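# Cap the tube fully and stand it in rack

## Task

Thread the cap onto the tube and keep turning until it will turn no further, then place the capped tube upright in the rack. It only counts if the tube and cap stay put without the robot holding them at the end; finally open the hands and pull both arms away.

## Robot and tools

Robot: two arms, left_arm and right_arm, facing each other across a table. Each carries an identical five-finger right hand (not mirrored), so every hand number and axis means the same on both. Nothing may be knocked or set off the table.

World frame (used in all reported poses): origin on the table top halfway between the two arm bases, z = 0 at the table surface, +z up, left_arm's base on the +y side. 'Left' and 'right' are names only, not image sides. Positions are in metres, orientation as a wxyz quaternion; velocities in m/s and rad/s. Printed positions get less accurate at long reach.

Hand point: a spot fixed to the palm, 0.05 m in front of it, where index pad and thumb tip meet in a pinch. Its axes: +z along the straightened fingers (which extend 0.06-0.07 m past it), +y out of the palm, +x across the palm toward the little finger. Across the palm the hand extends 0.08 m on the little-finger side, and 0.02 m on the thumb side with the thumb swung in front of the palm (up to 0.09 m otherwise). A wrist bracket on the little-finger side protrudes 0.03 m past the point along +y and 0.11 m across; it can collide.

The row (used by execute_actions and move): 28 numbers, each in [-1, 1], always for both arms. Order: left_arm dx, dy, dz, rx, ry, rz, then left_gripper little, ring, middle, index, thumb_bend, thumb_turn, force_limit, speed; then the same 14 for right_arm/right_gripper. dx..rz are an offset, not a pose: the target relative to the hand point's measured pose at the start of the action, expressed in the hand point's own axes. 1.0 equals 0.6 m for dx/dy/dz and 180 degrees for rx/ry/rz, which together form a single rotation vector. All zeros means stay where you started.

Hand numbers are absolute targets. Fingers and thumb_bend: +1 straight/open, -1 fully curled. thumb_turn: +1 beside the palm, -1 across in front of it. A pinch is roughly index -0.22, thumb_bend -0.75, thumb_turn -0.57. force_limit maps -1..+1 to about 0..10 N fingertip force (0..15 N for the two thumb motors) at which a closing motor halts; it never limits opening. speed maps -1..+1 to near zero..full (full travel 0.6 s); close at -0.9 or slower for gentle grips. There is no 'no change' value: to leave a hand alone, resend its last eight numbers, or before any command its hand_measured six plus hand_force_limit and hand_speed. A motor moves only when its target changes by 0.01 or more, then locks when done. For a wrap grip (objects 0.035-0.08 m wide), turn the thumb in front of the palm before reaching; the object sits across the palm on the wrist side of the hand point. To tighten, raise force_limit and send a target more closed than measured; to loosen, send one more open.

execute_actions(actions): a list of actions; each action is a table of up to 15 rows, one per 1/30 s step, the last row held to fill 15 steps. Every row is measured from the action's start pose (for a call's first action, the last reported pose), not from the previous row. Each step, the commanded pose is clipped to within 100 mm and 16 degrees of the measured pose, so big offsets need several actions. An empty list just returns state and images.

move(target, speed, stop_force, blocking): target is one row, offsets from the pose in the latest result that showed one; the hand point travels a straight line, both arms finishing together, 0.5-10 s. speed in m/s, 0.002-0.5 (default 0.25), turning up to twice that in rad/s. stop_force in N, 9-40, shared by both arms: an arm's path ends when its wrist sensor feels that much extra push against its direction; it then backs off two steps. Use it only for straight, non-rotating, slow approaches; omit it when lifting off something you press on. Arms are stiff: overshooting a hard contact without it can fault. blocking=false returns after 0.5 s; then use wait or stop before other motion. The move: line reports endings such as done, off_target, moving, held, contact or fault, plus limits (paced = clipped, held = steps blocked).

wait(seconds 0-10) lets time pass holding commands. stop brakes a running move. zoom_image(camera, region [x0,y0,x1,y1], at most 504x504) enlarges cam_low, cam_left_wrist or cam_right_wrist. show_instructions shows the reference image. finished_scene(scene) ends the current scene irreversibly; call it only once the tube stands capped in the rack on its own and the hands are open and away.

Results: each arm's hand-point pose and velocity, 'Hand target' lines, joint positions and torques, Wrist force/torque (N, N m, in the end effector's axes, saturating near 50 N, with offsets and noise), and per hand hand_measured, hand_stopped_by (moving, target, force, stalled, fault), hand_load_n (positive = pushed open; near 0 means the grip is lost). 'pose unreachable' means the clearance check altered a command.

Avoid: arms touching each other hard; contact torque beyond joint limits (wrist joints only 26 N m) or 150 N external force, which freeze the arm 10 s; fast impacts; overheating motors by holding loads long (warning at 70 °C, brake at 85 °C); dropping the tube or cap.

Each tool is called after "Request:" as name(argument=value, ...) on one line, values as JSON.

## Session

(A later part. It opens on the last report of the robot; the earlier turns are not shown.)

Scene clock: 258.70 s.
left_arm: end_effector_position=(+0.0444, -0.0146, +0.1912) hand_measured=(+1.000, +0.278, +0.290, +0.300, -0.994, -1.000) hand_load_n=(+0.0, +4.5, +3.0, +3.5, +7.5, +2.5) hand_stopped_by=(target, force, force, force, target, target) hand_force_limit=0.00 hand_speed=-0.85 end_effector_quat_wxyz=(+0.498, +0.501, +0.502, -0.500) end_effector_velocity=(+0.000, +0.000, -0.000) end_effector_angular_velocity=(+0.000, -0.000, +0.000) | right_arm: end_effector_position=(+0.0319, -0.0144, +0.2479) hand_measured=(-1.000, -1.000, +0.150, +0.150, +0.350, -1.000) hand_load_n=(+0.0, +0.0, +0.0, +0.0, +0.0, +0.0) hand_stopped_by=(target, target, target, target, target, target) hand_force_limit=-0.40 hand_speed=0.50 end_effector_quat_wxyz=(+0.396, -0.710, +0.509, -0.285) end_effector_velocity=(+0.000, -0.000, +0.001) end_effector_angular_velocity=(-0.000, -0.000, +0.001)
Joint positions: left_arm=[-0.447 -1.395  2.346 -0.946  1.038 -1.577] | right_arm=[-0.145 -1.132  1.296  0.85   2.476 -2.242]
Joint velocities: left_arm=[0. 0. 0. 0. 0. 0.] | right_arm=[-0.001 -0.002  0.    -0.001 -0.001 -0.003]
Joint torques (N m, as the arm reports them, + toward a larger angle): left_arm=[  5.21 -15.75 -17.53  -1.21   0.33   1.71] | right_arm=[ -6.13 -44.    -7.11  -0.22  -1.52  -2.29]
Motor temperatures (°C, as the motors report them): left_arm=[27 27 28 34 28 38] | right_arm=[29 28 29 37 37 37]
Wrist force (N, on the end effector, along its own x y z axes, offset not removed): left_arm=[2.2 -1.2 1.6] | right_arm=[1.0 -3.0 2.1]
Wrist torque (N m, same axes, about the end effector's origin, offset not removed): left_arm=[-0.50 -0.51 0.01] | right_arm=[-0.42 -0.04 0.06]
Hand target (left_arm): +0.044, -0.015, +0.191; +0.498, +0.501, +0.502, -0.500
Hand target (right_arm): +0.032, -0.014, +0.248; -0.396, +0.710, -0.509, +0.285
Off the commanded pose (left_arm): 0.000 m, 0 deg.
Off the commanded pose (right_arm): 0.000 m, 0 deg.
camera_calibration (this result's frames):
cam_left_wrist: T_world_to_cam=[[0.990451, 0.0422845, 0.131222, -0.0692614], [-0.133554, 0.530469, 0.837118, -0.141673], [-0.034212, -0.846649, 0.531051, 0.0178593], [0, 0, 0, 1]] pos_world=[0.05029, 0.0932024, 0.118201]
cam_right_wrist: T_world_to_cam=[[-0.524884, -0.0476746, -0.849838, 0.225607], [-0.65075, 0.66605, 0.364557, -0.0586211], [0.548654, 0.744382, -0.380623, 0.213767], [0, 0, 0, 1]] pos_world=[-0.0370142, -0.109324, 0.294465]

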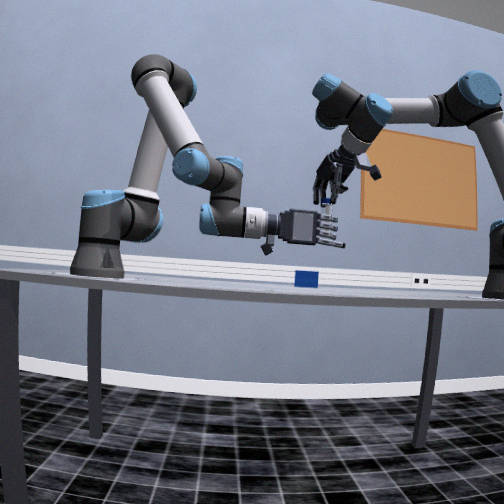

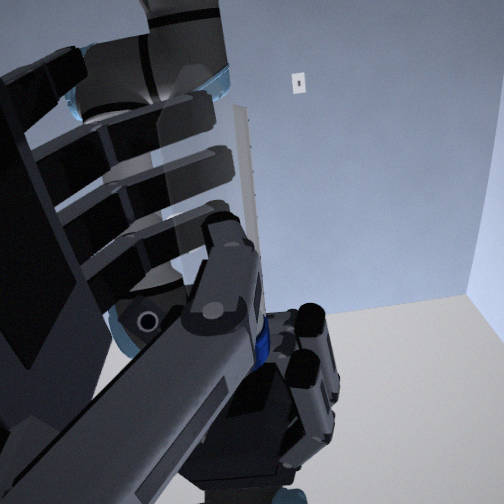

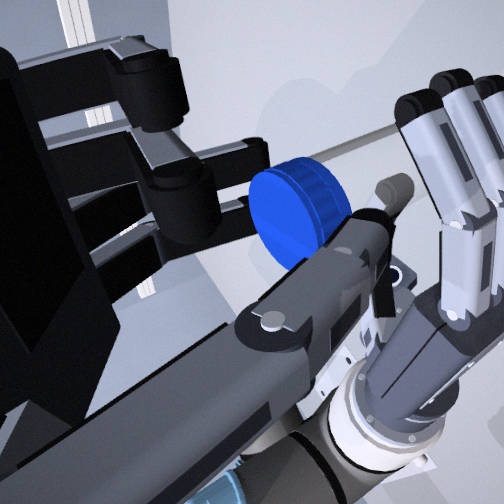

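Request:
move(target=[0,0,0,0,0,0,1,0.15,0.15,0.15,-1,-1,0,-0.85,0.0067,0.011,-0.017,0,-0.374,-0.24,-1,-1,0.15,0.15,0.35,-1,-0.4,0.5], speed=0.5)

Request:
execute_actions(actions=[[[0,0,0,0,0,0,1,0.15,0.15,0.15,-1,-1,0,-0.85,0,0,0,0,0,0,-1,-1,0.05,0.02,0.14,-1,-0.6,-0.7]],[[0,0,0,0,0,0,1,0.15,0.15,0.15,-1,-1,0,-0.85,0,0,0,0,0,0,-1,-1,-0.42,-0.42,0.14,-1,-0.2,-0.85]],[[0,0,0,0,0,0,1,0.15,0.15,0.15,-1,-1,0,-0.85,0,0,0,0,0,0,-1,-1,-0.42,-0.42,0.14,-1,-0.2,-0.85]]])

Request:
zoom_image(camera="cam_low", region=[295,170,365,240])

Scene clock: 261.87 s.
left_arm: end_effector_position=(+0.0444, -0.0146, +0.1912) hand_measured=(+1.000, +0.278, +0.290, +0.300, -0.994, -1.000) hand_load_n=(+0.0, +4.5, +3.0, +3.5, +7.5, +2.5) hand_stopped_by=(target, force, force, force, target, target) hand_force_limit=0.00 hand_speed=-0.85 end_effector_quat_wxyz=(+0.498, +0.501, +0.502, -0.500) end_effector_velocity=(+0.000, -0.000, +0.000) end_effector_angular_velocity=(-0.001, +0.000, +0.000) | right_arm: end_effector_position=(+0.0219, -0.0221, +0.2478) hand_measured=(-1.000, -1.000, +0.150, +0.150, +0.350, -1.000) hand_load_n=(+0.0, +0.0, +0.0, +0.0, +0.0, +0.0) hand_stopped_by=(target, target, target, target, target, target) hand_force_limit=-0.40 hand_speed=0.50 end_effector_quat_wxyz=(-0.480, +0.874, +0.071, -0.027) end_effector_velocity=(-0.000, +0.000, +0.000) end_effector_angular_velocity=(-0.002, -0.001, +0.011)
Joint positions: left_arm=[-0.447 -1.395  2.346 -0.946  1.038 -1.577] | right_arm=[-0.666 -1.409  1.594  0.521  0.976 -3.611]
Joint velocities: left_arm=[ 0. -0. -0. -0. -0. -0.] | right_arm=[-0.002  0.005 -0.006  0.009 -0.008 -0.012]
Joint torques (N m, as the arm reports them, + toward a larger angle): left_arm=[  3.88 -15.46 -17.13  -1.2    0.56   1.74] | right_arm=[-10.38 -16.64 -32.05   2.32  -3.1   -2.57]
Motor temperatures (°C, as the motors report them): left_arm=[27 27 28 34 28 38] | right_arm=[29 28 29 37 37 37]
Wrist force (N, on the end effector, along its own x y z axes, offset not removed): left_arm=[1.8 -2.2 1.7] | right_arm=[1.7 -1.9 -2.6]
Wrist torque (N m, same axes, about the end effector's origin, offset not removed): left_arm=[-0.64 -0.59 -0.05] | right_arm=[0.21 0.27 0.13]
Hand target (left_arm): +0.044, -0.015, +0.191; +0.498, +0.501, +0.502, -0.500
Hand target (right_arm): +0.022, -0.022, +0.248; -0.480, +0.874, +0.071, -0.028
Off the commanded pose (left_arm): 0.000 m, 0 deg.
Off the commanded pose (right_arm): 0.000 m, 0 deg.
move: done
camera_calibration (this result's frames):
cam_left_wrist: T_world_to_cam=[[0.990451, 0.0422842, 0.131222, -0.0692614], [-0.133554, 0.530469, 0.837117, -0.141673], [-0.0342123, -0.846649, 0.531051, 0.0178592], [0, 0, 0, 1]] pos_world=[0.05029, 0.0932024, 0.118201]
cam_right_wrist: T_world_to_cam=[[-0.0277355, -0.535953, -0.843792, 0.196743], [-0.776967, -0.519537, 0.355534, -0.0811199], [-0.628931, 0.665459, -0.402008, 0.254285], [0, 0, 0, 1]] pos_world=[0.102357, -0.105916, 0.297076]

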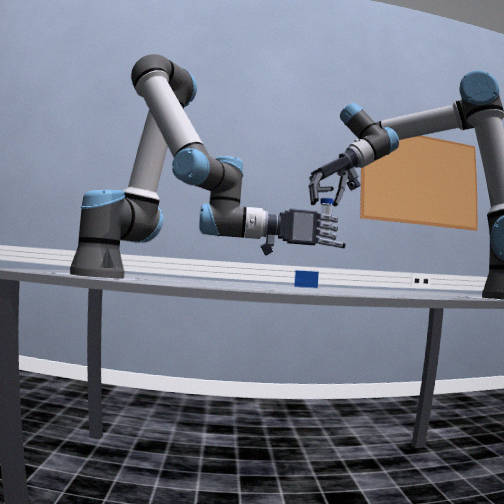

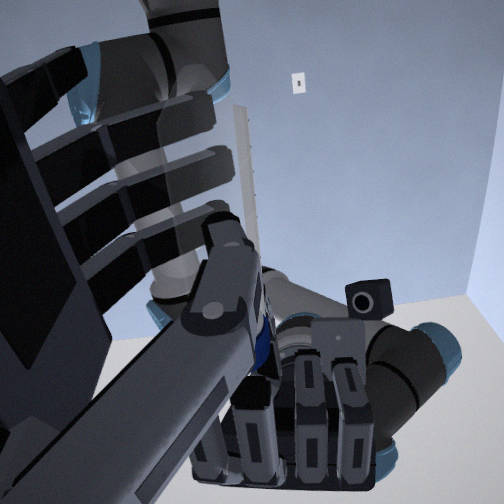

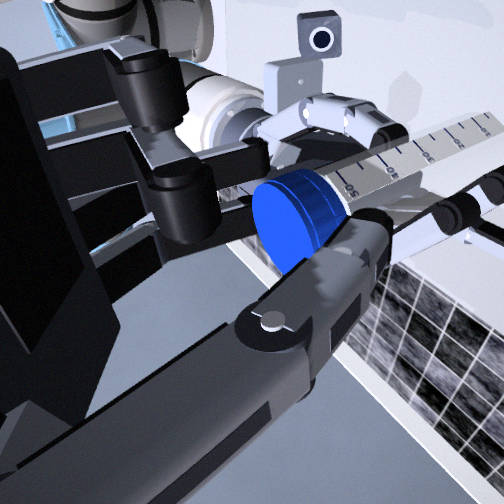

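Scene clock: 263.37 s.
left_arm: end_effector_position=(+0.0444, -0.0146, +0.1912) hand_measured=(+1.000, +0.278, +0.290, +0.300, -0.994, -1.000) hand_load_n=(+0.0, +4.0, +3.0, +4.0, +8.0, +3.0) hand_stopped_by=(target, force, force, force, target, target) hand_force_limit=0.00 hand_speed=-0.85 end_effector_quat_wxyz=(+0.498, +0.501, +0.502, -0.500) end_effector_velocity=(-0.000, +0.000, -0.001) end_effector_angular_velocity=(+0.001, -0.000, -0.000) | right_arm: end_effector_position=(+0.0220, -0.0221, +0.2478) hand_measured=(-1.000, -1.000, -0.022, -0.036, +0.178, -1.000) hand_load_n=(+0.0, +0.0, +4.5, +4.0, +7.5, +1.0) hand_stopped_by=(target, target, force, force, force, target) hand_force_limit=-0.20 hand_speed=-0.85 end_effector_quat_wxyz=(-0.480, +0.874, +0.071, -0.027) end_effector_velocity=(-0.000, -0.000, +0.000) end_effector_angular_velocity=(+0.000, +0.000, +0.001)
Joint positions: left_arm=[-0.447 -1.395  2.346 -0.946  1.038 -1.577] | right_arm=[-0.666 -1.409  1.594  0.521  0.976 -3.611]
Joint velocities: left_arm=[-0.     0.001  0.     0.    -0.    -0.001] | right_arm=[-0.    -0.    -0.     0.    -0.001 -0.   ]
Joint torques (N m, as the arm reports them, + toward a larger angle): left_arm=[  4.18 -14.87 -17.57  -1.22   0.54   1.9 ] | right_arm=[  6.79 -30.65 -14.17  -1.04   1.34   2.11]
Motor temperatures (°C, as the motors report them): left_arm=[27 27 28 34 28 38] | right_arm=[29 28 29 37 37 37]
Wrist force (N, on the end effector, along its own x y z axes, offset not removed): left_arm=[1.0 -2.1 1.7] | right_arm=[-2.2 -1.7 -1.8]
Wrist torque (N m, same axes, about the end effector's origin, offset not removed): left_arm=[-0.66 -0.41 -0.11] | right_arm=[-0.11 0.45 -0.35]
Hand target (left_arm): +0.044, -0.015, +0.191; +0.498, +0.501, +0.502, -0.500
Hand target (right_arm): +0.022, -0.022, +0.248; -0.480, +0.874, +0.071, -0.027
Off the commanded pose (left_arm): 0.000 m, 0 deg.
Off the commanded pose (right_arm): 0.000 m, 0 deg.
camera_calibration (this result's frames):
cam_left_wrist: T_world_to_cam=[[0.990451, 0.0422843, 0.131222, -0.0692615], [-0.133554, 0.530469, 0.837117, -0.141673], [-0.0342123, -0.846649, 0.531051, 0.0178593], [0, 0, 0, 1]] pos_world=[0.05029, 0.0932024, 0.118201]
cam_right_wrist: T_world_to_cam=[[-0.0277833, -0.535974, -0.843777, 0.196735], [-0.777, -0.519471, 0.355557, -0.0810687], [-0.628887, 0.665493, -0.402019, 0.254307], [0, 0, 0, 1]] pos_world=[0.102406, -0.105908, 0.297061]

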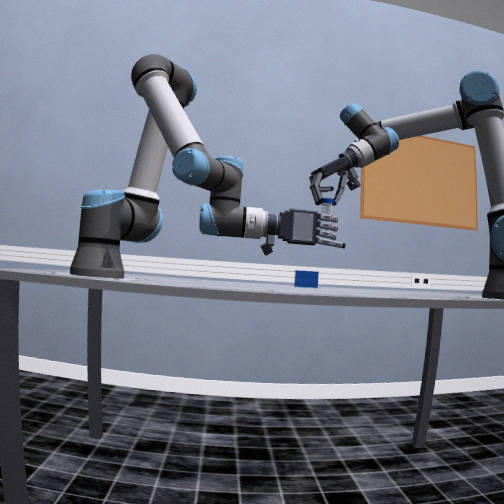

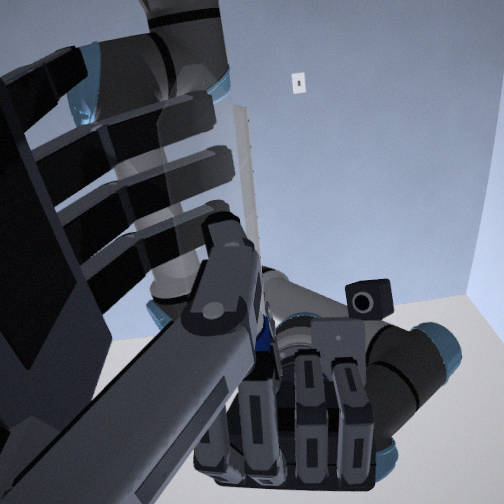

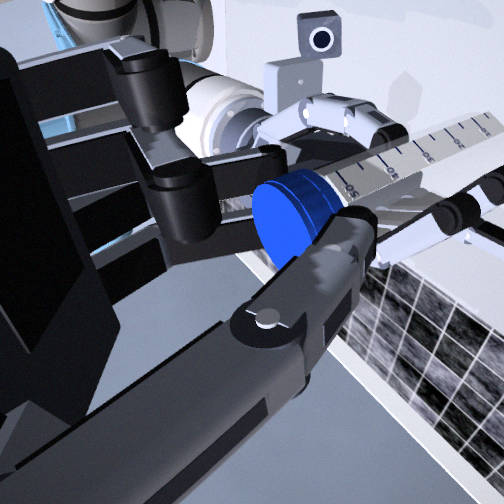

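Region (295, 170, 365, 240) of cam_low's 504x504 image, scaled by 7.200, with more detail than that image has.

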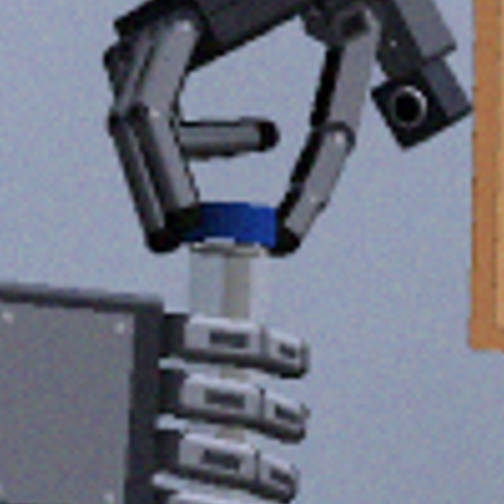

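Balanced grip, descending.

Request:
move(target=[0,0,0,0,0,0,1,0.15,0.15,0.15,-1,-1,0,-0.85,0.0195,-0.002,0.0058,0,0.374,0.24,-1,-1,-0.42,-0.42,0.14,-1,-0.2,-0.85], speed=0.35)

Request:
execute_actions(actions=[[[0,0,0,0,0,0,1,0.15,0.15,0.15,-1,-1,0,-0.85,0,0,0,0,0,0,-1,-1,0.15,0.15,0.35,-1,-0.4,0.5]]])

Scene clock: 266.73 s.
left_arm: end_effector_position=(+0.0444, -0.0146, +0.1912) hand_measured=(+1.000, +0.278, +0.290, +0.300, -0.994, -1.000) hand_load_n=(+0.0, +4.5, +2.0, +2.5, +6.0, -1.5) hand_stopped_by=(target, force, force, force, target, target) hand_force_limit=0.00 hand_speed=-0.85 end_effector_quat_wxyz=(+0.498, +0.501, +0.502, -0.500) end_effector_velocity=(-0.001, +0.000, -0.001) end_effector_angular_velocity=(+0.001, -0.001, -0.001) | right_arm: end_effector_position=(+0.0328, -0.0168, +0.2471) hand_measured=(-1.000, -1.000, -0.022, -0.036, +0.178, -1.000) hand_load_n=(+0.0, +0.0, +4.5, +2.5, +7.5, -2.0) hand_stopped_by=(target, target, force, force, force, target) hand_force_limit=-0.20 hand_speed=-0.85 end_effector_quat_wxyz=(+0.396, -0.709, +0.509, -0.285) end_effector_velocity=(-0.000, -0.000, -0.000) end_effector_angular_velocity=(-0.004, +0.004, -0.012)
Joint positions: left_arm=[-0.447 -1.395  2.346 -0.946  1.038 -1.577] | right_arm=[-0.147 -1.139  1.308  0.842  2.475 -2.245]
Joint velocities: left_arm=[-0.001  0.001  0.    -0.    -0.     0.   ] | right_arm=[ 0.001  0.01  -0.012  0.023  0.004  0.021]
Joint torques (N m, as the arm reports them, + toward a larger angle): left_arm=[  4.57 -15.01 -17.33  -1.06  -1.95   1.81] | right_arm=[ 11.77 -26.67 -30.96   2.64   2.41   2.35]
Motor temperatures (°C, as the motors report them): left_arm=[27 27 28 34 28 38] | right_arm=[29 28 29 37 37 37]
Wrist force (N, on the end effector, along its own x y z axes, offset not removed): left_arm=[5.2 -4.2 -1.6] | right_arm=[6.9 -6.2 3.2]
Wrist torque (N m, same axes, about the end effector's origin, offset not removed): left_arm=[-0.40 -0.30 -0.01] | right_arm=[-0.30 -0.40 0.13]
Hand target (left_arm): +0.044, -0.015, +0.191; +0.498, +0.501, +0.502, -0.500
Hand target (right_arm): +0.033, -0.017, +0.247; -0.396, +0.709, -0.509, +0.285
Off the commanded pose (left_arm): 0.000 m, 0 deg.
Off the commanded pose (right_arm): 0.000 m, 0 deg.
move: done
camera_calibration (this result's frames):
cam_left_wrist: T_world_to_cam=[[0.990452, 0.042259, 0.131222, -0.0692554], [-0.13354, 0.530473, 0.837117, -0.141674], [-0.0342338, -0.846648, 0.531051, 0.0178587], [0, 0, 0, 1]] pos_world=[0.0502863, 0.0932007, 0.118201]
cam_right_wrist: T_world_to_cam=[[-0.524412, -0.0469475, -0.850169, 0.225353], [-0.651045, 0.665613, 0.36483, -0.0561924], [0.548756, 0.744819, -0.37962, 0.214493], [0, 0, 0, 1]] pos_world=[-0.0361101, -0.111776, 0.293514]

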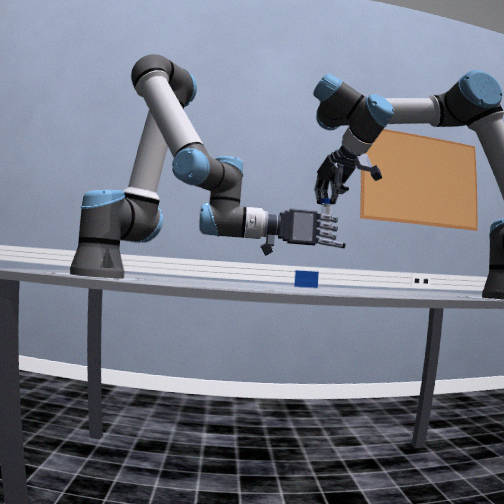

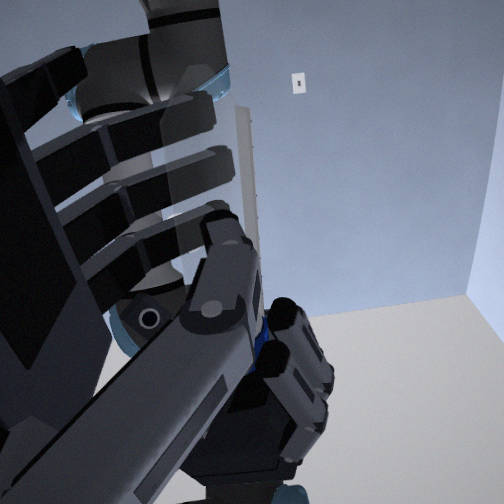

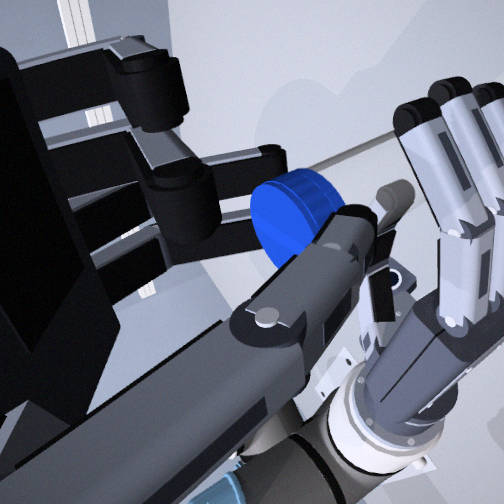

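Scene clock: 267.23 s.
left_arm: end_effector_position=(+0.0444, -0.0146, +0.1912) hand_measured=(+1.000, +0.278, +0.290, +0.300, -0.994, -1.000) hand_load_n=(+0.0, +2.0, +2.0, +4.0, +5.5, +0.0) hand_stopped_by=(target, force, force, force, target, target) hand_force_limit=0.00 hand_speed=-0.85 end_effector_quat_wxyz=(+0.498, +0.501, +0.502, -0.500) end_effector_velocity=(+0.000, +0.000, +0.001) end_effector_angular_velocity=(-0.001, -0.000, +0.001) | right_arm: end_effector_position=(+0.0328, -0.0168, +0.2470) hand_measured=(-1.000, -1.000, +0.150, +0.150, +0.350, -1.000) hand_load_n=(+0.0, +0.0, +0.0, +0.0, +0.0, +0.0) hand_stopped_by=(target, target, target, target, target, target) hand_force_limit=-0.40 hand_speed=0.50 end_effector_quat_wxyz=(+0.396, -0.709, +0.509, -0.285) end_effector_velocity=(-0.000, +0.000, +0.000) end_effector_angular_velocity=(+0.001, +0.000, +0.001)
Joint positions: left_arm=[-0.447 -1.395  2.346 -0.946  1.038 -1.577] | right_arm=[-0.147 -1.139  1.308  0.842  2.475 -2.245]
Joint velocities: left_arm=[ 0.    -0.001 -0.     0.    -0.     0.001] | right_arm=[-0.    -0.001  0.    -0.001 -0.001 -0.001]
Joint torques (N m, as the arm reports them, + toward a larger angle): left_arm=[  5.76 -15.07 -15.98  -1.12  -0.46   1.8 ] | right_arm=[ -4.16 -43.97  -5.99  -0.17  -1.55  -2.43]
Motor temperatures (°C, as the motors report them): left_arm=[27 27 28 34 28 38] | right_arm=[29 28 29 37 37 37]
Wrist force (N, on the end effector, along its own x y z axes, offset not removed): left_arm=[0.8 -1.7 1.2] | right_arm=[1.1 -1.3 0.6]
Wrist torque (N m, same axes, about the end effector's origin, offset not removed): left_arm=[-0.47 -0.32 -0.06] | right_arm=[-0.07 -0.11 0.14]
Hand target (left_arm): +0.044, -0.015, +0.191; +0.498, +0.501, +0.502, -0.500
Hand target (right_arm): +0.033, -0.017, +0.247; -0.396, +0.709, -0.509, +0.285
Off the commanded pose (left_arm): 0.000 m, 0 deg.
Off the commanded pose (right_arm): 0.000 m, 0 deg.
camera_calibration (this result's frames):
cam_left_wrist: T_world_to_cam=[[0.99045, 0.0423124, 0.131222, -0.0692681], [-0.133569, 0.530465, 0.837118, -0.141672], [-0.0341882, -0.84665, 0.531051, 0.0178599], [0, 0, 0, 1]] pos_world=[0.0502941, 0.0932043, 0.118201]
cam_right_wrist: T_world_to_cam=[[-0.52441, -0.0470277, -0.850166, 0.225302], [-0.651075, 0.665607, 0.364785, -0.0561999], [0.548722, 0.744819, -0.379669, 0.214497], [0, 0, 0, 1]] pos_world=[-0.0361392, -0.111759, 0.293483]

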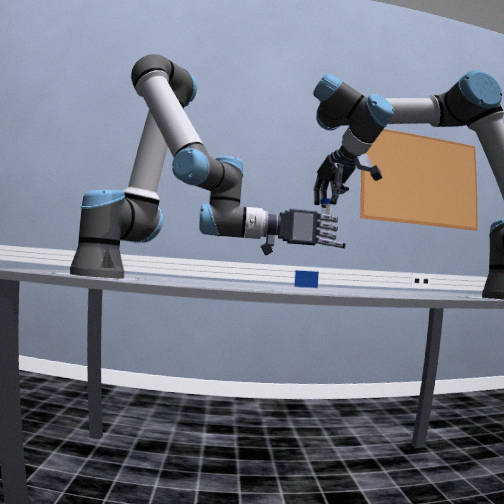

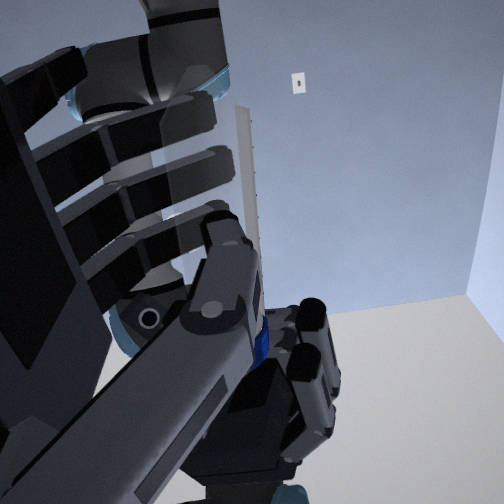

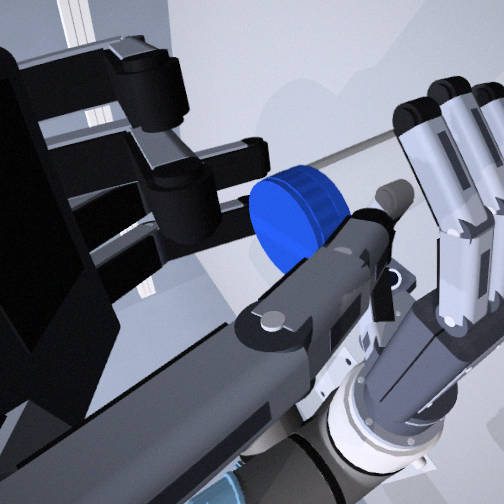

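Request:
move(target=[0,0,0,0,0,0,1,0.15,0.15,0.15,-1,-1,0,-0.85,0.004,0.0095,-0.0175,0,-0.374,-0.24,-1,-1,0.15,0.15,0.35,-1,-0.4,0.5], speed=0.5)

Request:
execute_actions(actions=[[[0,0,0,0,0,0,1,0.15,0.15,0.15,-1,-1,0,-0.85,0,0,0,0,0,0,-1,-1,0.05,0.02,0.14,-1,-0.6,-0.7]],[[0,0,0,0,0,0,1,0.15,0.15,0.15,-1,-1,0,-0.85,0,0,0,0,0,0,-1,-1,-0.42,-0.42,0.14,-1,-0.2,-0.85]],[[0,0,0,0,0,0,1,0.13,0.13,0.13,-1,-1,0,-0.85,0,0,0,0,0,0,-1,-1,-0.42,-0.42,0.14,-1,-0.2,-0.85]]])

Request:
move(target=[0,0,0,0,0,0,1,0.13,0.13,0.13,-1,-1,0,-0.85,0.0205,-0.0017,0.005,0,0.374,0.24,-1,-1,-0.42,-0.42,0.14,-1,-0.2,-0.85], speed=0.35)

Request:
execute_actions(actions=[[[0,0,0,0,0,0,1,0.13,0.13,0.13,-1,-1,0,-0.85,0,0,0,0,0,0,-1,-1,0.15,0.15,0.35,-1,-0.4,0.5]]])

Request:
zoom_image(camera="cam_low", region=[295,170,365,240])

Scene clock: 269.83 s.
left_arm: end_effector_position=(+0.0444, -0.0146, +0.1912) hand_measured=(+1.000, +0.278, +0.290, +0.300, -0.994, -1.000) hand_load_n=(+0.0, +2.0, +2.0, +4.0, +5.5, +0.0) hand_stopped_by=(target, force, force, force, target, target) hand_force_limit=0.00 hand_speed=-0.85 end_effector_quat_wxyz=(+0.498, +0.501, +0.502, -0.500) end_effector_velocity=(+0.000, -0.000, +0.000) end_effector_angular_velocity=(-0.000, -0.000, +0.000) | right_arm: end_effector_position=(+0.0225, -0.0229, +0.2478) hand_measured=(-1.000, -1.000, +0.150, +0.150, +0.350, -1.000) hand_load_n=(+0.0, +0.0, +0.0, +0.0, +0.0, +0.0) hand_stopped_by=(target, target, target, target, target, target) hand_force_limit=-0.40 hand_speed=0.50 end_effector_quat_wxyz=(-0.480, +0.874, +0.071, -0.027) end_effector_velocity=(-0.000, -0.000, -0.001) end_effector_angular_velocity=(-0.005, +0.002, +0.010)
Joint positions: left_arm=[-0.447 -1.395  2.346 -0.946  1.038 -1.577] | right_arm=[-0.669 -1.41   1.597  0.521  0.974 -3.613]
Joint velocities: left_arm=[ 0.  0. -0. -0.  0.  0.] | right_arm=[-0.002  0.007 -0.006  0.011 -0.008 -0.011]
Joint torques (N m, as the arm reports them, + toward a larger angle): left_arm=[  4.09 -14.69 -18.05  -1.16   0.95   1.6 ] | right_arm=[-11.26 -18.3  -32.51   2.28  -2.96  -2.19]
Motor temperatures (°C, as the motors report them): left_arm=[27 27 28 34 28 38] | right_arm=[29 28 29 37 37 37]
Wrist force (N, on the end effector, along its own x y z axes, offset not removed): left_arm=[0.5 -1.2 1.0] | right_arm=[0.6 -1.3 0.1]
Wrist torque (N m, same axes, about the end effector's origin, offset not removed): left_arm=[-0.41 -0.22 -0.11] | right_arm=[-0.16 0.18 0.15]
Hand target (left_arm): +0.044, -0.015, +0.191; +0.498, +0.501, +0.502, -0.500
Hand target (right_arm): +0.022, -0.023, +0.248; -0.480, +0.874, +0.071, -0.027
Off the commanded pose (left_arm): 0.000 m, 0 deg.
Off the commanded pose (right_arm): 0.000 m, 0 deg.
move: done
camera_calibration (this result's frames):
cam_left_wrist: T_world_to_cam=[[0.99045, 0.0423122, 0.131222, -0.069268], [-0.133569, 0.530466, 0.837117, -0.141672], [-0.0341884, -0.84665, 0.531051, 0.0178599], [0, 0, 0, 1]] pos_world=[0.0502941, 0.0932043, 0.118201]
cam_right_wrist: T_world_to_cam=[[-0.0271735, -0.535217, -0.844277, 0.196505], [-0.777063, -0.519994, 0.354653, -0.0808877], [-0.628836, 0.665694, -0.401767, 0.255125], [0, 0, 0, 1]] pos_world=[0.102917, -0.106724, 0.297093]

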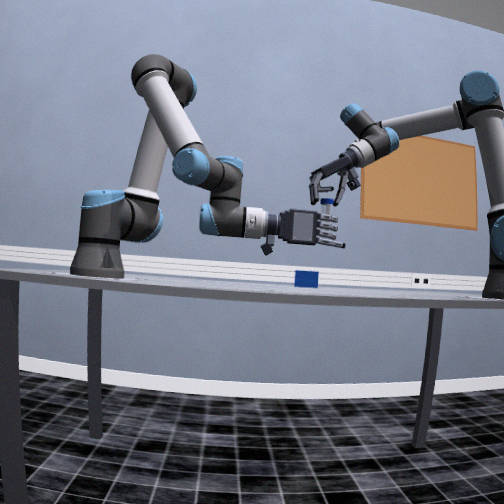

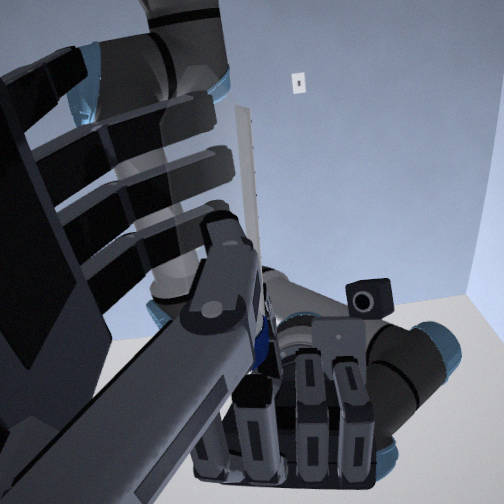

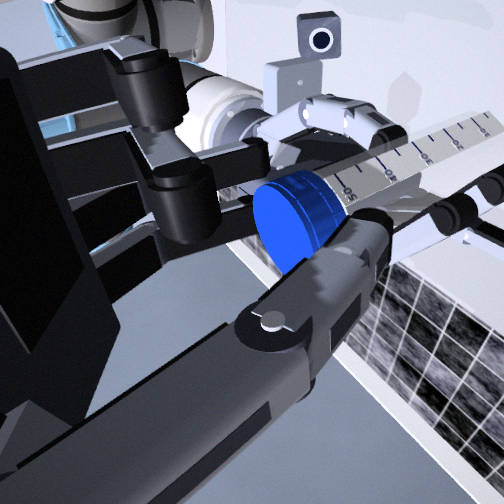

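Scene clock: 271.33 s.
left_arm: end_effector_position=(+0.0444, -0.0146, +0.1912) hand_measured=(+1.000, +0.254, +0.276, +0.300, -0.994, -1.000) hand_load_n=(+0.0, +5.5, +5.0, +3.5, +9.0, +3.0) hand_stopped_by=(target, force, force, force, target, target) hand_force_limit=0.00 hand_speed=-0.85 end_effector_quat_wxyz=(+0.498, +0.501, +0.502, -0.500) end_effector_velocity=(+0.000, -0.000, -0.000) end_effector_angular_velocity=(+0.000, +0.001, +0.000) | right_arm: end_effector_position=(+0.0226, -0.0228, +0.2478) hand_measured=(-1.000, -1.000, -0.022, -0.028, +0.172, -1.000) hand_load_n=(+0.0, +0.0, +4.0, +3.5, +7.0, +1.0) hand_stopped_by=(target, target, force, force, force, target) hand_force_limit=-0.20 hand_speed=-0.85 end_effector_quat_wxyz=(-0.480, +0.874, +0.071, -0.027) end_effector_velocity=(+0.000, +0.000, -0.000) end_effector_angular_velocity=(+0.000, -0.000, +0.000)
Joint positions: left_arm=[-0.447 -1.395  2.346 -0.946  1.038 -1.577] | right_arm=[-0.669 -1.41   1.597  0.521  0.974 -3.613]
Joint velocities: left_arm=[ 0.     0.    -0.    -0.     0.    -0.001] | right_arm=[ 0.     0.001 -0.    -0.001  0.    -0.   ]
Joint torques (N m, as the arm reports them, + toward a larger angle): left_arm=[  4.57 -16.54 -17.2   -1.16   0.98   1.7 ] | right_arm=[  7.06 -29.92 -13.39  -0.17   1.87   2.13]
Motor temperatures (°C, as the motors report them): left_arm=[27 27 28 34 28 38] | right_arm=[29 28 29 37 37 37]
Wrist force (N, on the end effector, along its own x y z axes, offset not removed): left_arm=[2.1 -0.3 3.2] | right_arm=[-0.8 -3.7 -3.3]
Wrist torque (N m, same axes, about the end effector's origin, offset not removed): left_arm=[-0.49 -0.35 -0.02] | right_arm=[-0.10 0.29 -0.27]
Hand target (left_arm): +0.044, -0.015, +0.191; +0.498, +0.501, +0.502, -0.500
Hand target (right_arm): +0.023, -0.023, +0.248; -0.480, +0.874, +0.071, -0.027
Off the commanded pose (left_arm): 0.000 m, 0 deg.
Off the commanded pose (right_arm): 0.000 m, 0 deg.
camera_calibration (this result's frames):
cam_left_wrist: T_world_to_cam=[[0.99045, 0.0423123, 0.131222, -0.069268], [-0.133569, 0.530466, 0.837117, -0.141672], [-0.0341884, -0.84665, 0.531051, 0.0178598], [0, 0, 0, 1]] pos_world=[0.050294, 0.0932042, 0.118201]
cam_right_wrist: T_world_to_cam=[[-0.0272091, -0.535217, -0.844276, 0.196506], [-0.777097, -0.519943, 0.354655, -0.0808286], [-0.628793, 0.665734, -0.401768, 0.255143], [0, 0, 0, 1]] pos_world=[0.102967, -0.10671, 0.29708]

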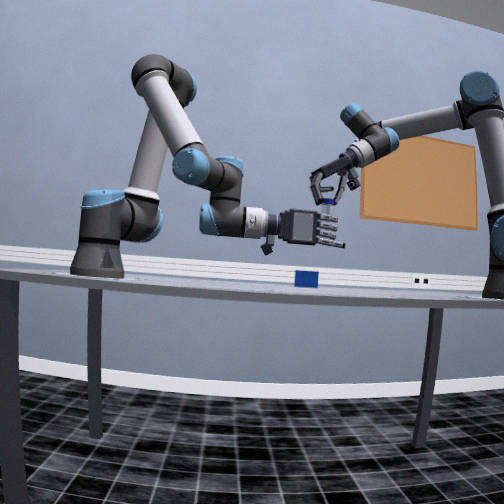

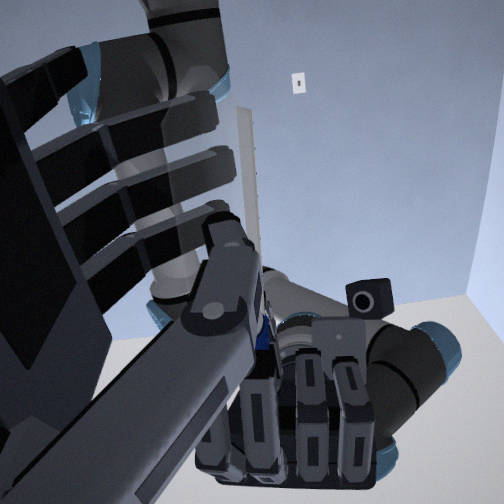

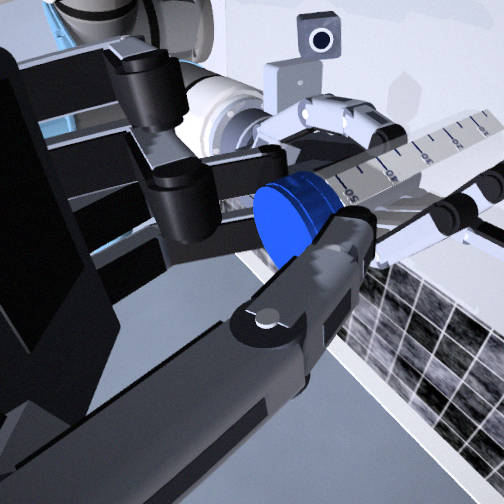

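Scene clock: 274.03 s.
left_arm: end_effector_position=(+0.0444, -0.0146, +0.1912) hand_measured=(+1.000, +0.254, +0.274, +0.300, -0.996, -1.000) hand_load_n=(+0.0, +4.5, +0.0, +0.0, +3.0, +0.0) hand_stopped_by=(target, force, force, force, target, target) hand_force_limit=0.00 hand_speed=-0.85 end_effector_quat_wxyz=(+0.498, +0.501, +0.502, -0.500) end_effector_velocity=(+0.000, +0.000, +0.000) end_effector_angular_velocity=(-0.000, -0.000, +0.000) | right_arm: end_effector_position=(+0.0340, -0.0180, +0.2472) hand_measured=(-1.000, -1.000, -0.022, -0.028, +0.172, -1.000) hand_load_n=(+0.0, +0.0, +4.0, +2.0, +8.5, -1.0) hand_stopped_by=(target, target, force, force, force, target) hand_force_limit=-0.20 hand_speed=-0.85 end_effector_quat_wxyz=(+0.397, -0.709, +0.509, -0.285) end_effector_velocity=(+0.000, -0.000, +0.000) end_effector_angular_velocity=(-0.006, +0.003, -0.011)
Joint positions: left_arm=[-0.447 -1.395  2.346 -0.946  1.038 -1.577] | right_arm=[-0.15  -1.143  1.314  0.836  2.474 -2.25 ]
Joint velocities: left_arm=[ 0.001 -0.     0.    -0.     0.     0.   ] | right_arm=[ 0.001  0.009 -0.012  0.023  0.005  0.019]
Joint torques (N m, as the arm reports them, + toward a larger angle): left_arm=[  3.58 -15.03 -17.68  -1.26  -0.12   1.72] | right_arm=[ 10.12 -26.88 -30.71   3.25   3.27   2.43]
Motor temperatures (°C, as the motors report them): left_arm=[27 27 28 34 28 38] | right_arm=[29 28 29 37 37 37]
Wrist force (N, on the end effector, along its own x y z axes, offset not removed): left_arm=[1.7 -1.8 1.1] | right_arm=[4.5 -0.6 -5.0]
Wrist torque (N m, same axes, about the end effector's origin, offset not removed): left_arm=[-0.52 -0.40 -0.17] | right_arm=[0.23 -0.48 0.26]
Hand target (left_arm): +0.044, -0.015, +0.191; +0.498, +0.501, +0.502, -0.500
Hand target (right_arm): +0.034, -0.018, +0.247; -0.396, +0.709, -0.509, +0.285
Off the commanded pose (left_arm): 0.000 m, 0 deg.
Off the commanded pose (right_arm): 0.000 m, 0 deg.
move: done
camera_calibration (this result's frames):
cam_left_wrist: T_world_to_cam=[[0.99045, 0.0422978, 0.131222, -0.0692646], [-0.133561, 0.530467, 0.837117, -0.141673], [-0.0342007, -0.846649, 0.531051, 0.0178595], [0, 0, 0, 1]] pos_world=[0.0502919, 0.0932033, 0.118201]
cam_right_wrist: T_world_to_cam=[[-0.523938, -0.0462971, -0.850497, 0.226166], [-0.651373, 0.665164, 0.365061, -0.0547228], [0.548819, 0.74526, -0.378661, 0.214524], [0, 0, 0, 1]] pos_world=[-0.0348832, -0.113006, 0.293563]

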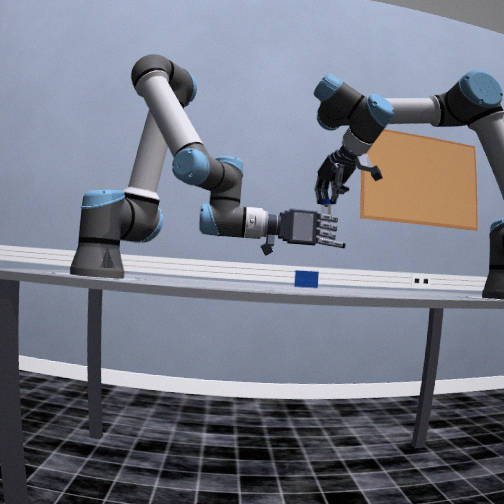

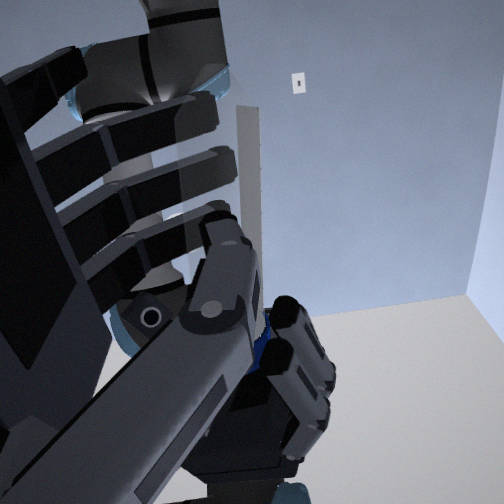

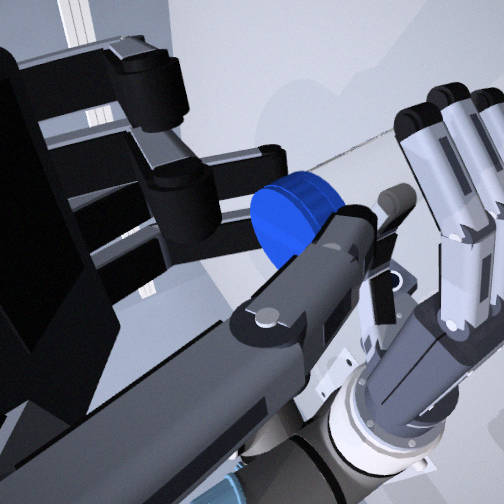

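Scene clock: 274.53 s.
left_arm: end_effector_position=(+0.0444, -0.0146, +0.1912) hand_measured=(+1.000, +0.254, +0.274, +0.300, -1.000, -1.000) hand_load_n=(+0.0, +0.0, +0.0, +0.0, +0.0, +0.0) hand_stopped_by=(target, force, force, force, target, target) hand_force_limit=0.00 hand_speed=-0.85 end_effector_quat_wxyz=(+0.498, +0.501, +0.502, -0.500) end_effector_velocity=(+0.000, -0.000, +0.001) end_effector_angular_velocity=(-0.001, +0.001, +0.001) | right_arm: end_effector_position=(+0.0340, -0.0180, +0.2472) hand_measured=(-1.000, -1.000, +0.150, +0.150, +0.350, -1.000) hand_load_n=(+0.0, +0.0, +0.0, +0.0, +0.0, +0.0) hand_stopped_by=(target, target, target, target, target, target) hand_force_limit=-0.40 hand_speed=0.50 end_effector_quat_wxyz=(+0.397, -0.709, +0.509, -0.285) end_effector_velocity=(+0.000, -0.000, +0.000) end_effector_angular_velocity=(-0.002, +0.000, +0.001)
Joint positions: left_arm=[-0.447 -1.395  2.346 -0.946  1.038 -1.577] | right_arm=[-0.15  -1.143  1.314  0.836  2.474 -2.25 ]
Joint velocities: left_arm=[ 0.    -0.001 -0.    -0.    -0.    -0.   ] | right_arm=[-0.    -0.001  0.     0.    -0.001 -0.002]
Joint torques (N m, as the arm reports them, + toward a larger angle): left_arm=[  3.98 -15.39 -18.23  -1.36  -0.4    1.63] | right_arm=[ -1.29 -42.81  -6.84  -0.15  -1.58  -2.42]
Motor temperatures (°C, as the motors report them): left_arm=[27 27 28 34 28 38] | right_arm=[29 28 29 37 37 37]
Wrist force (N, on the end effector, along its own x y z axes, offset not removed): left_arm=[0.7 -1.4 1.6] | right_arm=[1.4 -3.7 -0.5]
Wrist torque (N m, same axes, about the end effector's origin, offset not removed): left_arm=[-0.59 -0.29 -0.04] | right_arm=[-0.47 -0.01 -0.03]
Hand target (left_arm): +0.044, -0.015, +0.191; +0.498, +0.501, +0.502, -0.500
Hand target (right_arm): +0.034, -0.018, +0.247; -0.397, +0.709, -0.509, +0.285
Off the commanded pose (left_arm): 0.000 m, 0 deg.
Off the commanded pose (right_arm): 0.000 m, 0 deg.
camera_calibration (this result's frames):
cam_left_wrist: T_world_to_cam=[[0.99045, 0.0422977, 0.131222, -0.0692646], [-0.133561, 0.530467, 0.837117, -0.141673], [-0.0342009, -0.846649, 0.531051, 0.0178596], [0, 0, 0, 1]] pos_world=[0.050292, 0.0932033, 0.118201]
cam_right_wrist: T_world_to_cam=[[-0.523916, -0.0463487, -0.850508, 0.226137], [-0.651394, 0.665171, 0.365012, -0.0547233], [0.548815, 0.745252, -0.378685, 0.214523], [0, 0, 0, 1]] pos_world=[-0.0349033, -0.112992, 0.293542]

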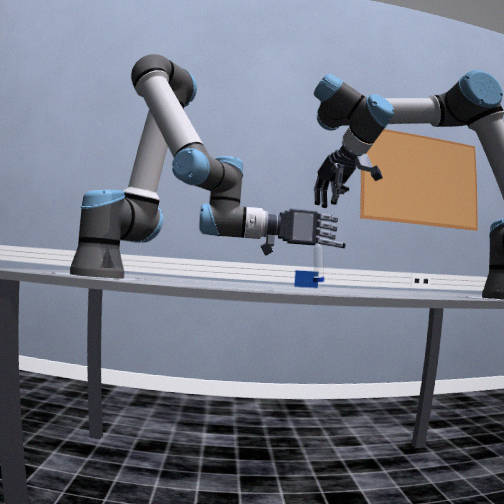

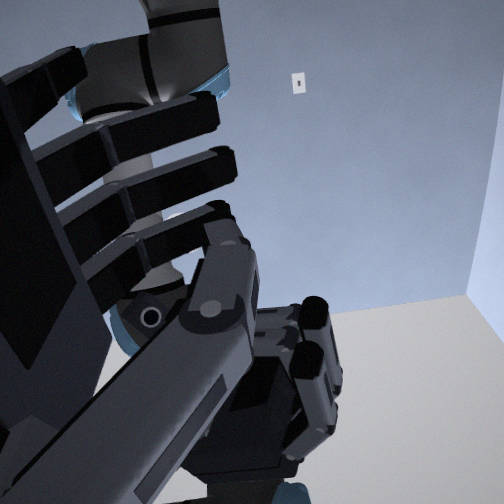

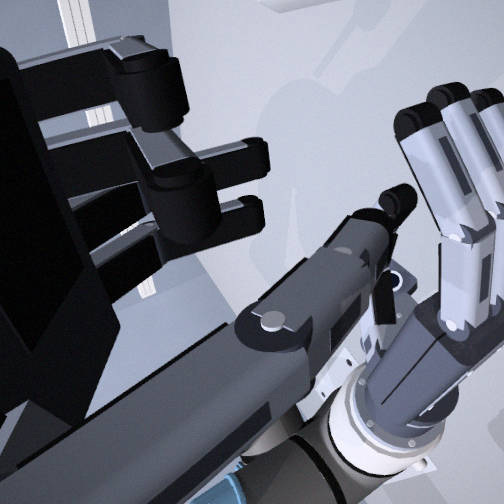

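Region (295, 170, 365, 240) of cam_low's 504x504 image, scaled by 7.200, with more detail than that image has.

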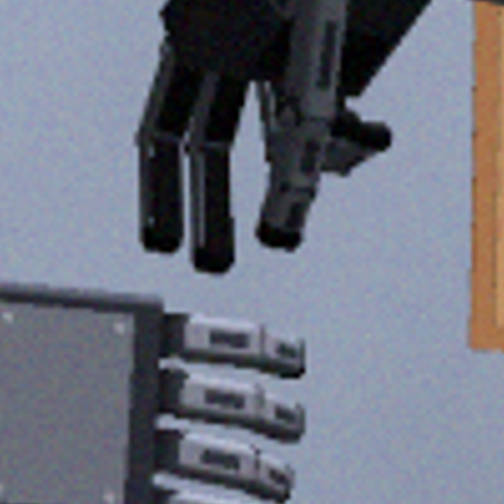

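Dropped. Locate it: left backs off, right moves up/over.

Request:
move(target=[0,0,-0.25,0,0,0,1,1,1,1,0.5,-1,0,0,0.2,-0.2,0.1,0,0,0,-1,-1,0.3,0.3,0.5,-1,-0.4,0.5])

Scene clock: 276.37 s.
left_arm: end_effector_position=(+0.0442, +0.1355, +0.1918) hand_measured=(+1.000, +1.000, +1.000, +1.000, +0.500, -1.000) hand_load_n=(+0.0, +0.0, +0.0, +0.0, +0.0, +0.0) hand_stopped_by=(target, target, target, target, target, target) hand_force_limit=0.00 hand_speed=0.00 end_effector_quat_wxyz=(+0.497, +0.501, +0.502, -0.500) end_effector_velocity=(-0.000, +0.001, +0.000) end_effector_angular_velocity=(+0.002, +0.001, +0.002) | right_arm: end_effector_position=(+0.1805, -0.0951, +0.3183) hand_measured=(-1.000, -1.000, +0.300, +0.300, +0.500, -1.000) hand_load_n=(+0.0, +0.0, +0.0, +0.0, +0.0, +0.0) hand_stopped_by=(target, target, target, target, target, target) hand_force_limit=-0.40 hand_speed=0.50 end_effector_quat_wxyz=(+0.397, -0.709, +0.508, -0.285) end_effector_velocity=(-0.000, -0.000, -0.000) end_effector_angular_velocity=(-0.001, +0.000, +0.000)
Joint positions: left_arm=[-0.955 -1.852  2.756 -0.891  0.531 -1.586] | right_arm=[-0.523 -1.419  1.438  0.702  2.228 -2.65 ]
Joint velocities: left_arm=[-0.007 -0.006  0.     0.009 -0.009 -0.004] | right_arm=[-0.     0.     0.     0.    -0.001 -0.   ]
Joint torques (N m, as the arm reports them, + toward a larger angle): left_arm=[ -8.28 -14.08  -3.94   0.71  -1.96  -2.6 ] | right_arm=[ -9.58 -33.58  -7.53  -1.08  -1.89  -2.32]
Motor temperatures (°C, as the motors report them): left_arm=[27 27 28 34 28 38] | right_arm=[29 28 29 37 37 37]
Wrist force (N, on the end effector, along its own x y z axes, offset not removed): left_arm=[0.4 -2.3 2.3] | right_arm=[1.0 -2.1 1.2]
Wrist torque (N m, same axes, about the end effector's origin, offset not removed): left_arm=[-0.70 -0.36 -0.09] | right_arm=[-0.46 -0.31 0.22]
Hand target (left_arm): +0.044, +0.136, +0.192; +0.497, +0.501, +0.503, -0.500
Hand target (right_arm): +0.181, -0.095, +0.318; -0.397, +0.709, -0.508, +0.285
Off the commanded pose (left_arm): 0.000 m, 0 deg.
Off the commanded pose (right_arm): 0.000 m, 0 deg.
move: done
camera_calibration (this result's frames):
cam_left_wrist: T_world_to_cam=[[0.990657, 0.0419986, 0.129748, -0.0751685], [-0.132204, 0.529277, 0.838086, -0.221893], [-0.0334743, -0.847409, 0.529885, 0.144953], [0, 0, 0, 1]] pos_world=[0.0499833, 0.243434, 0.11891]
cam_right_wrist: T_world_to_cam=[[-0.52346, -0.0464446, -0.850784, 0.359706], [-0.651609, 0.665186, 0.364601, 0.0662735], [0.548996, 0.745232, -0.378462, 0.218438], [0, 0, 0, 1]] pos_world=[0.111554, -0.190165, 0.364539]

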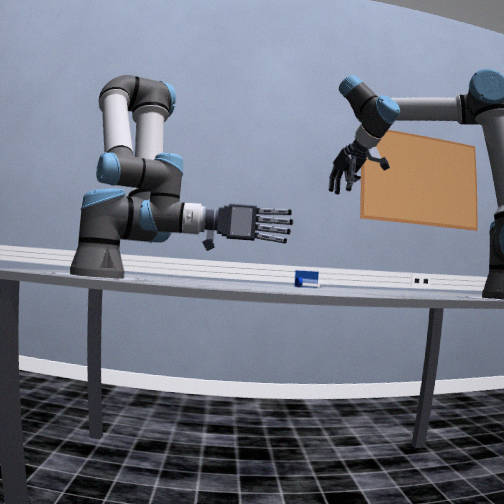

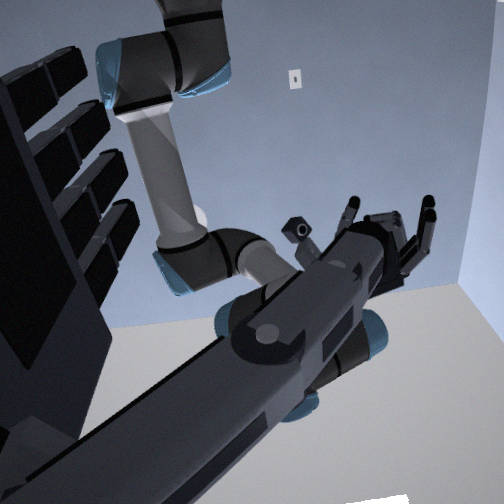

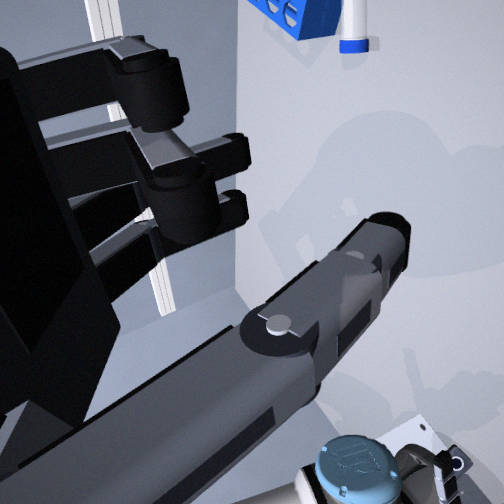

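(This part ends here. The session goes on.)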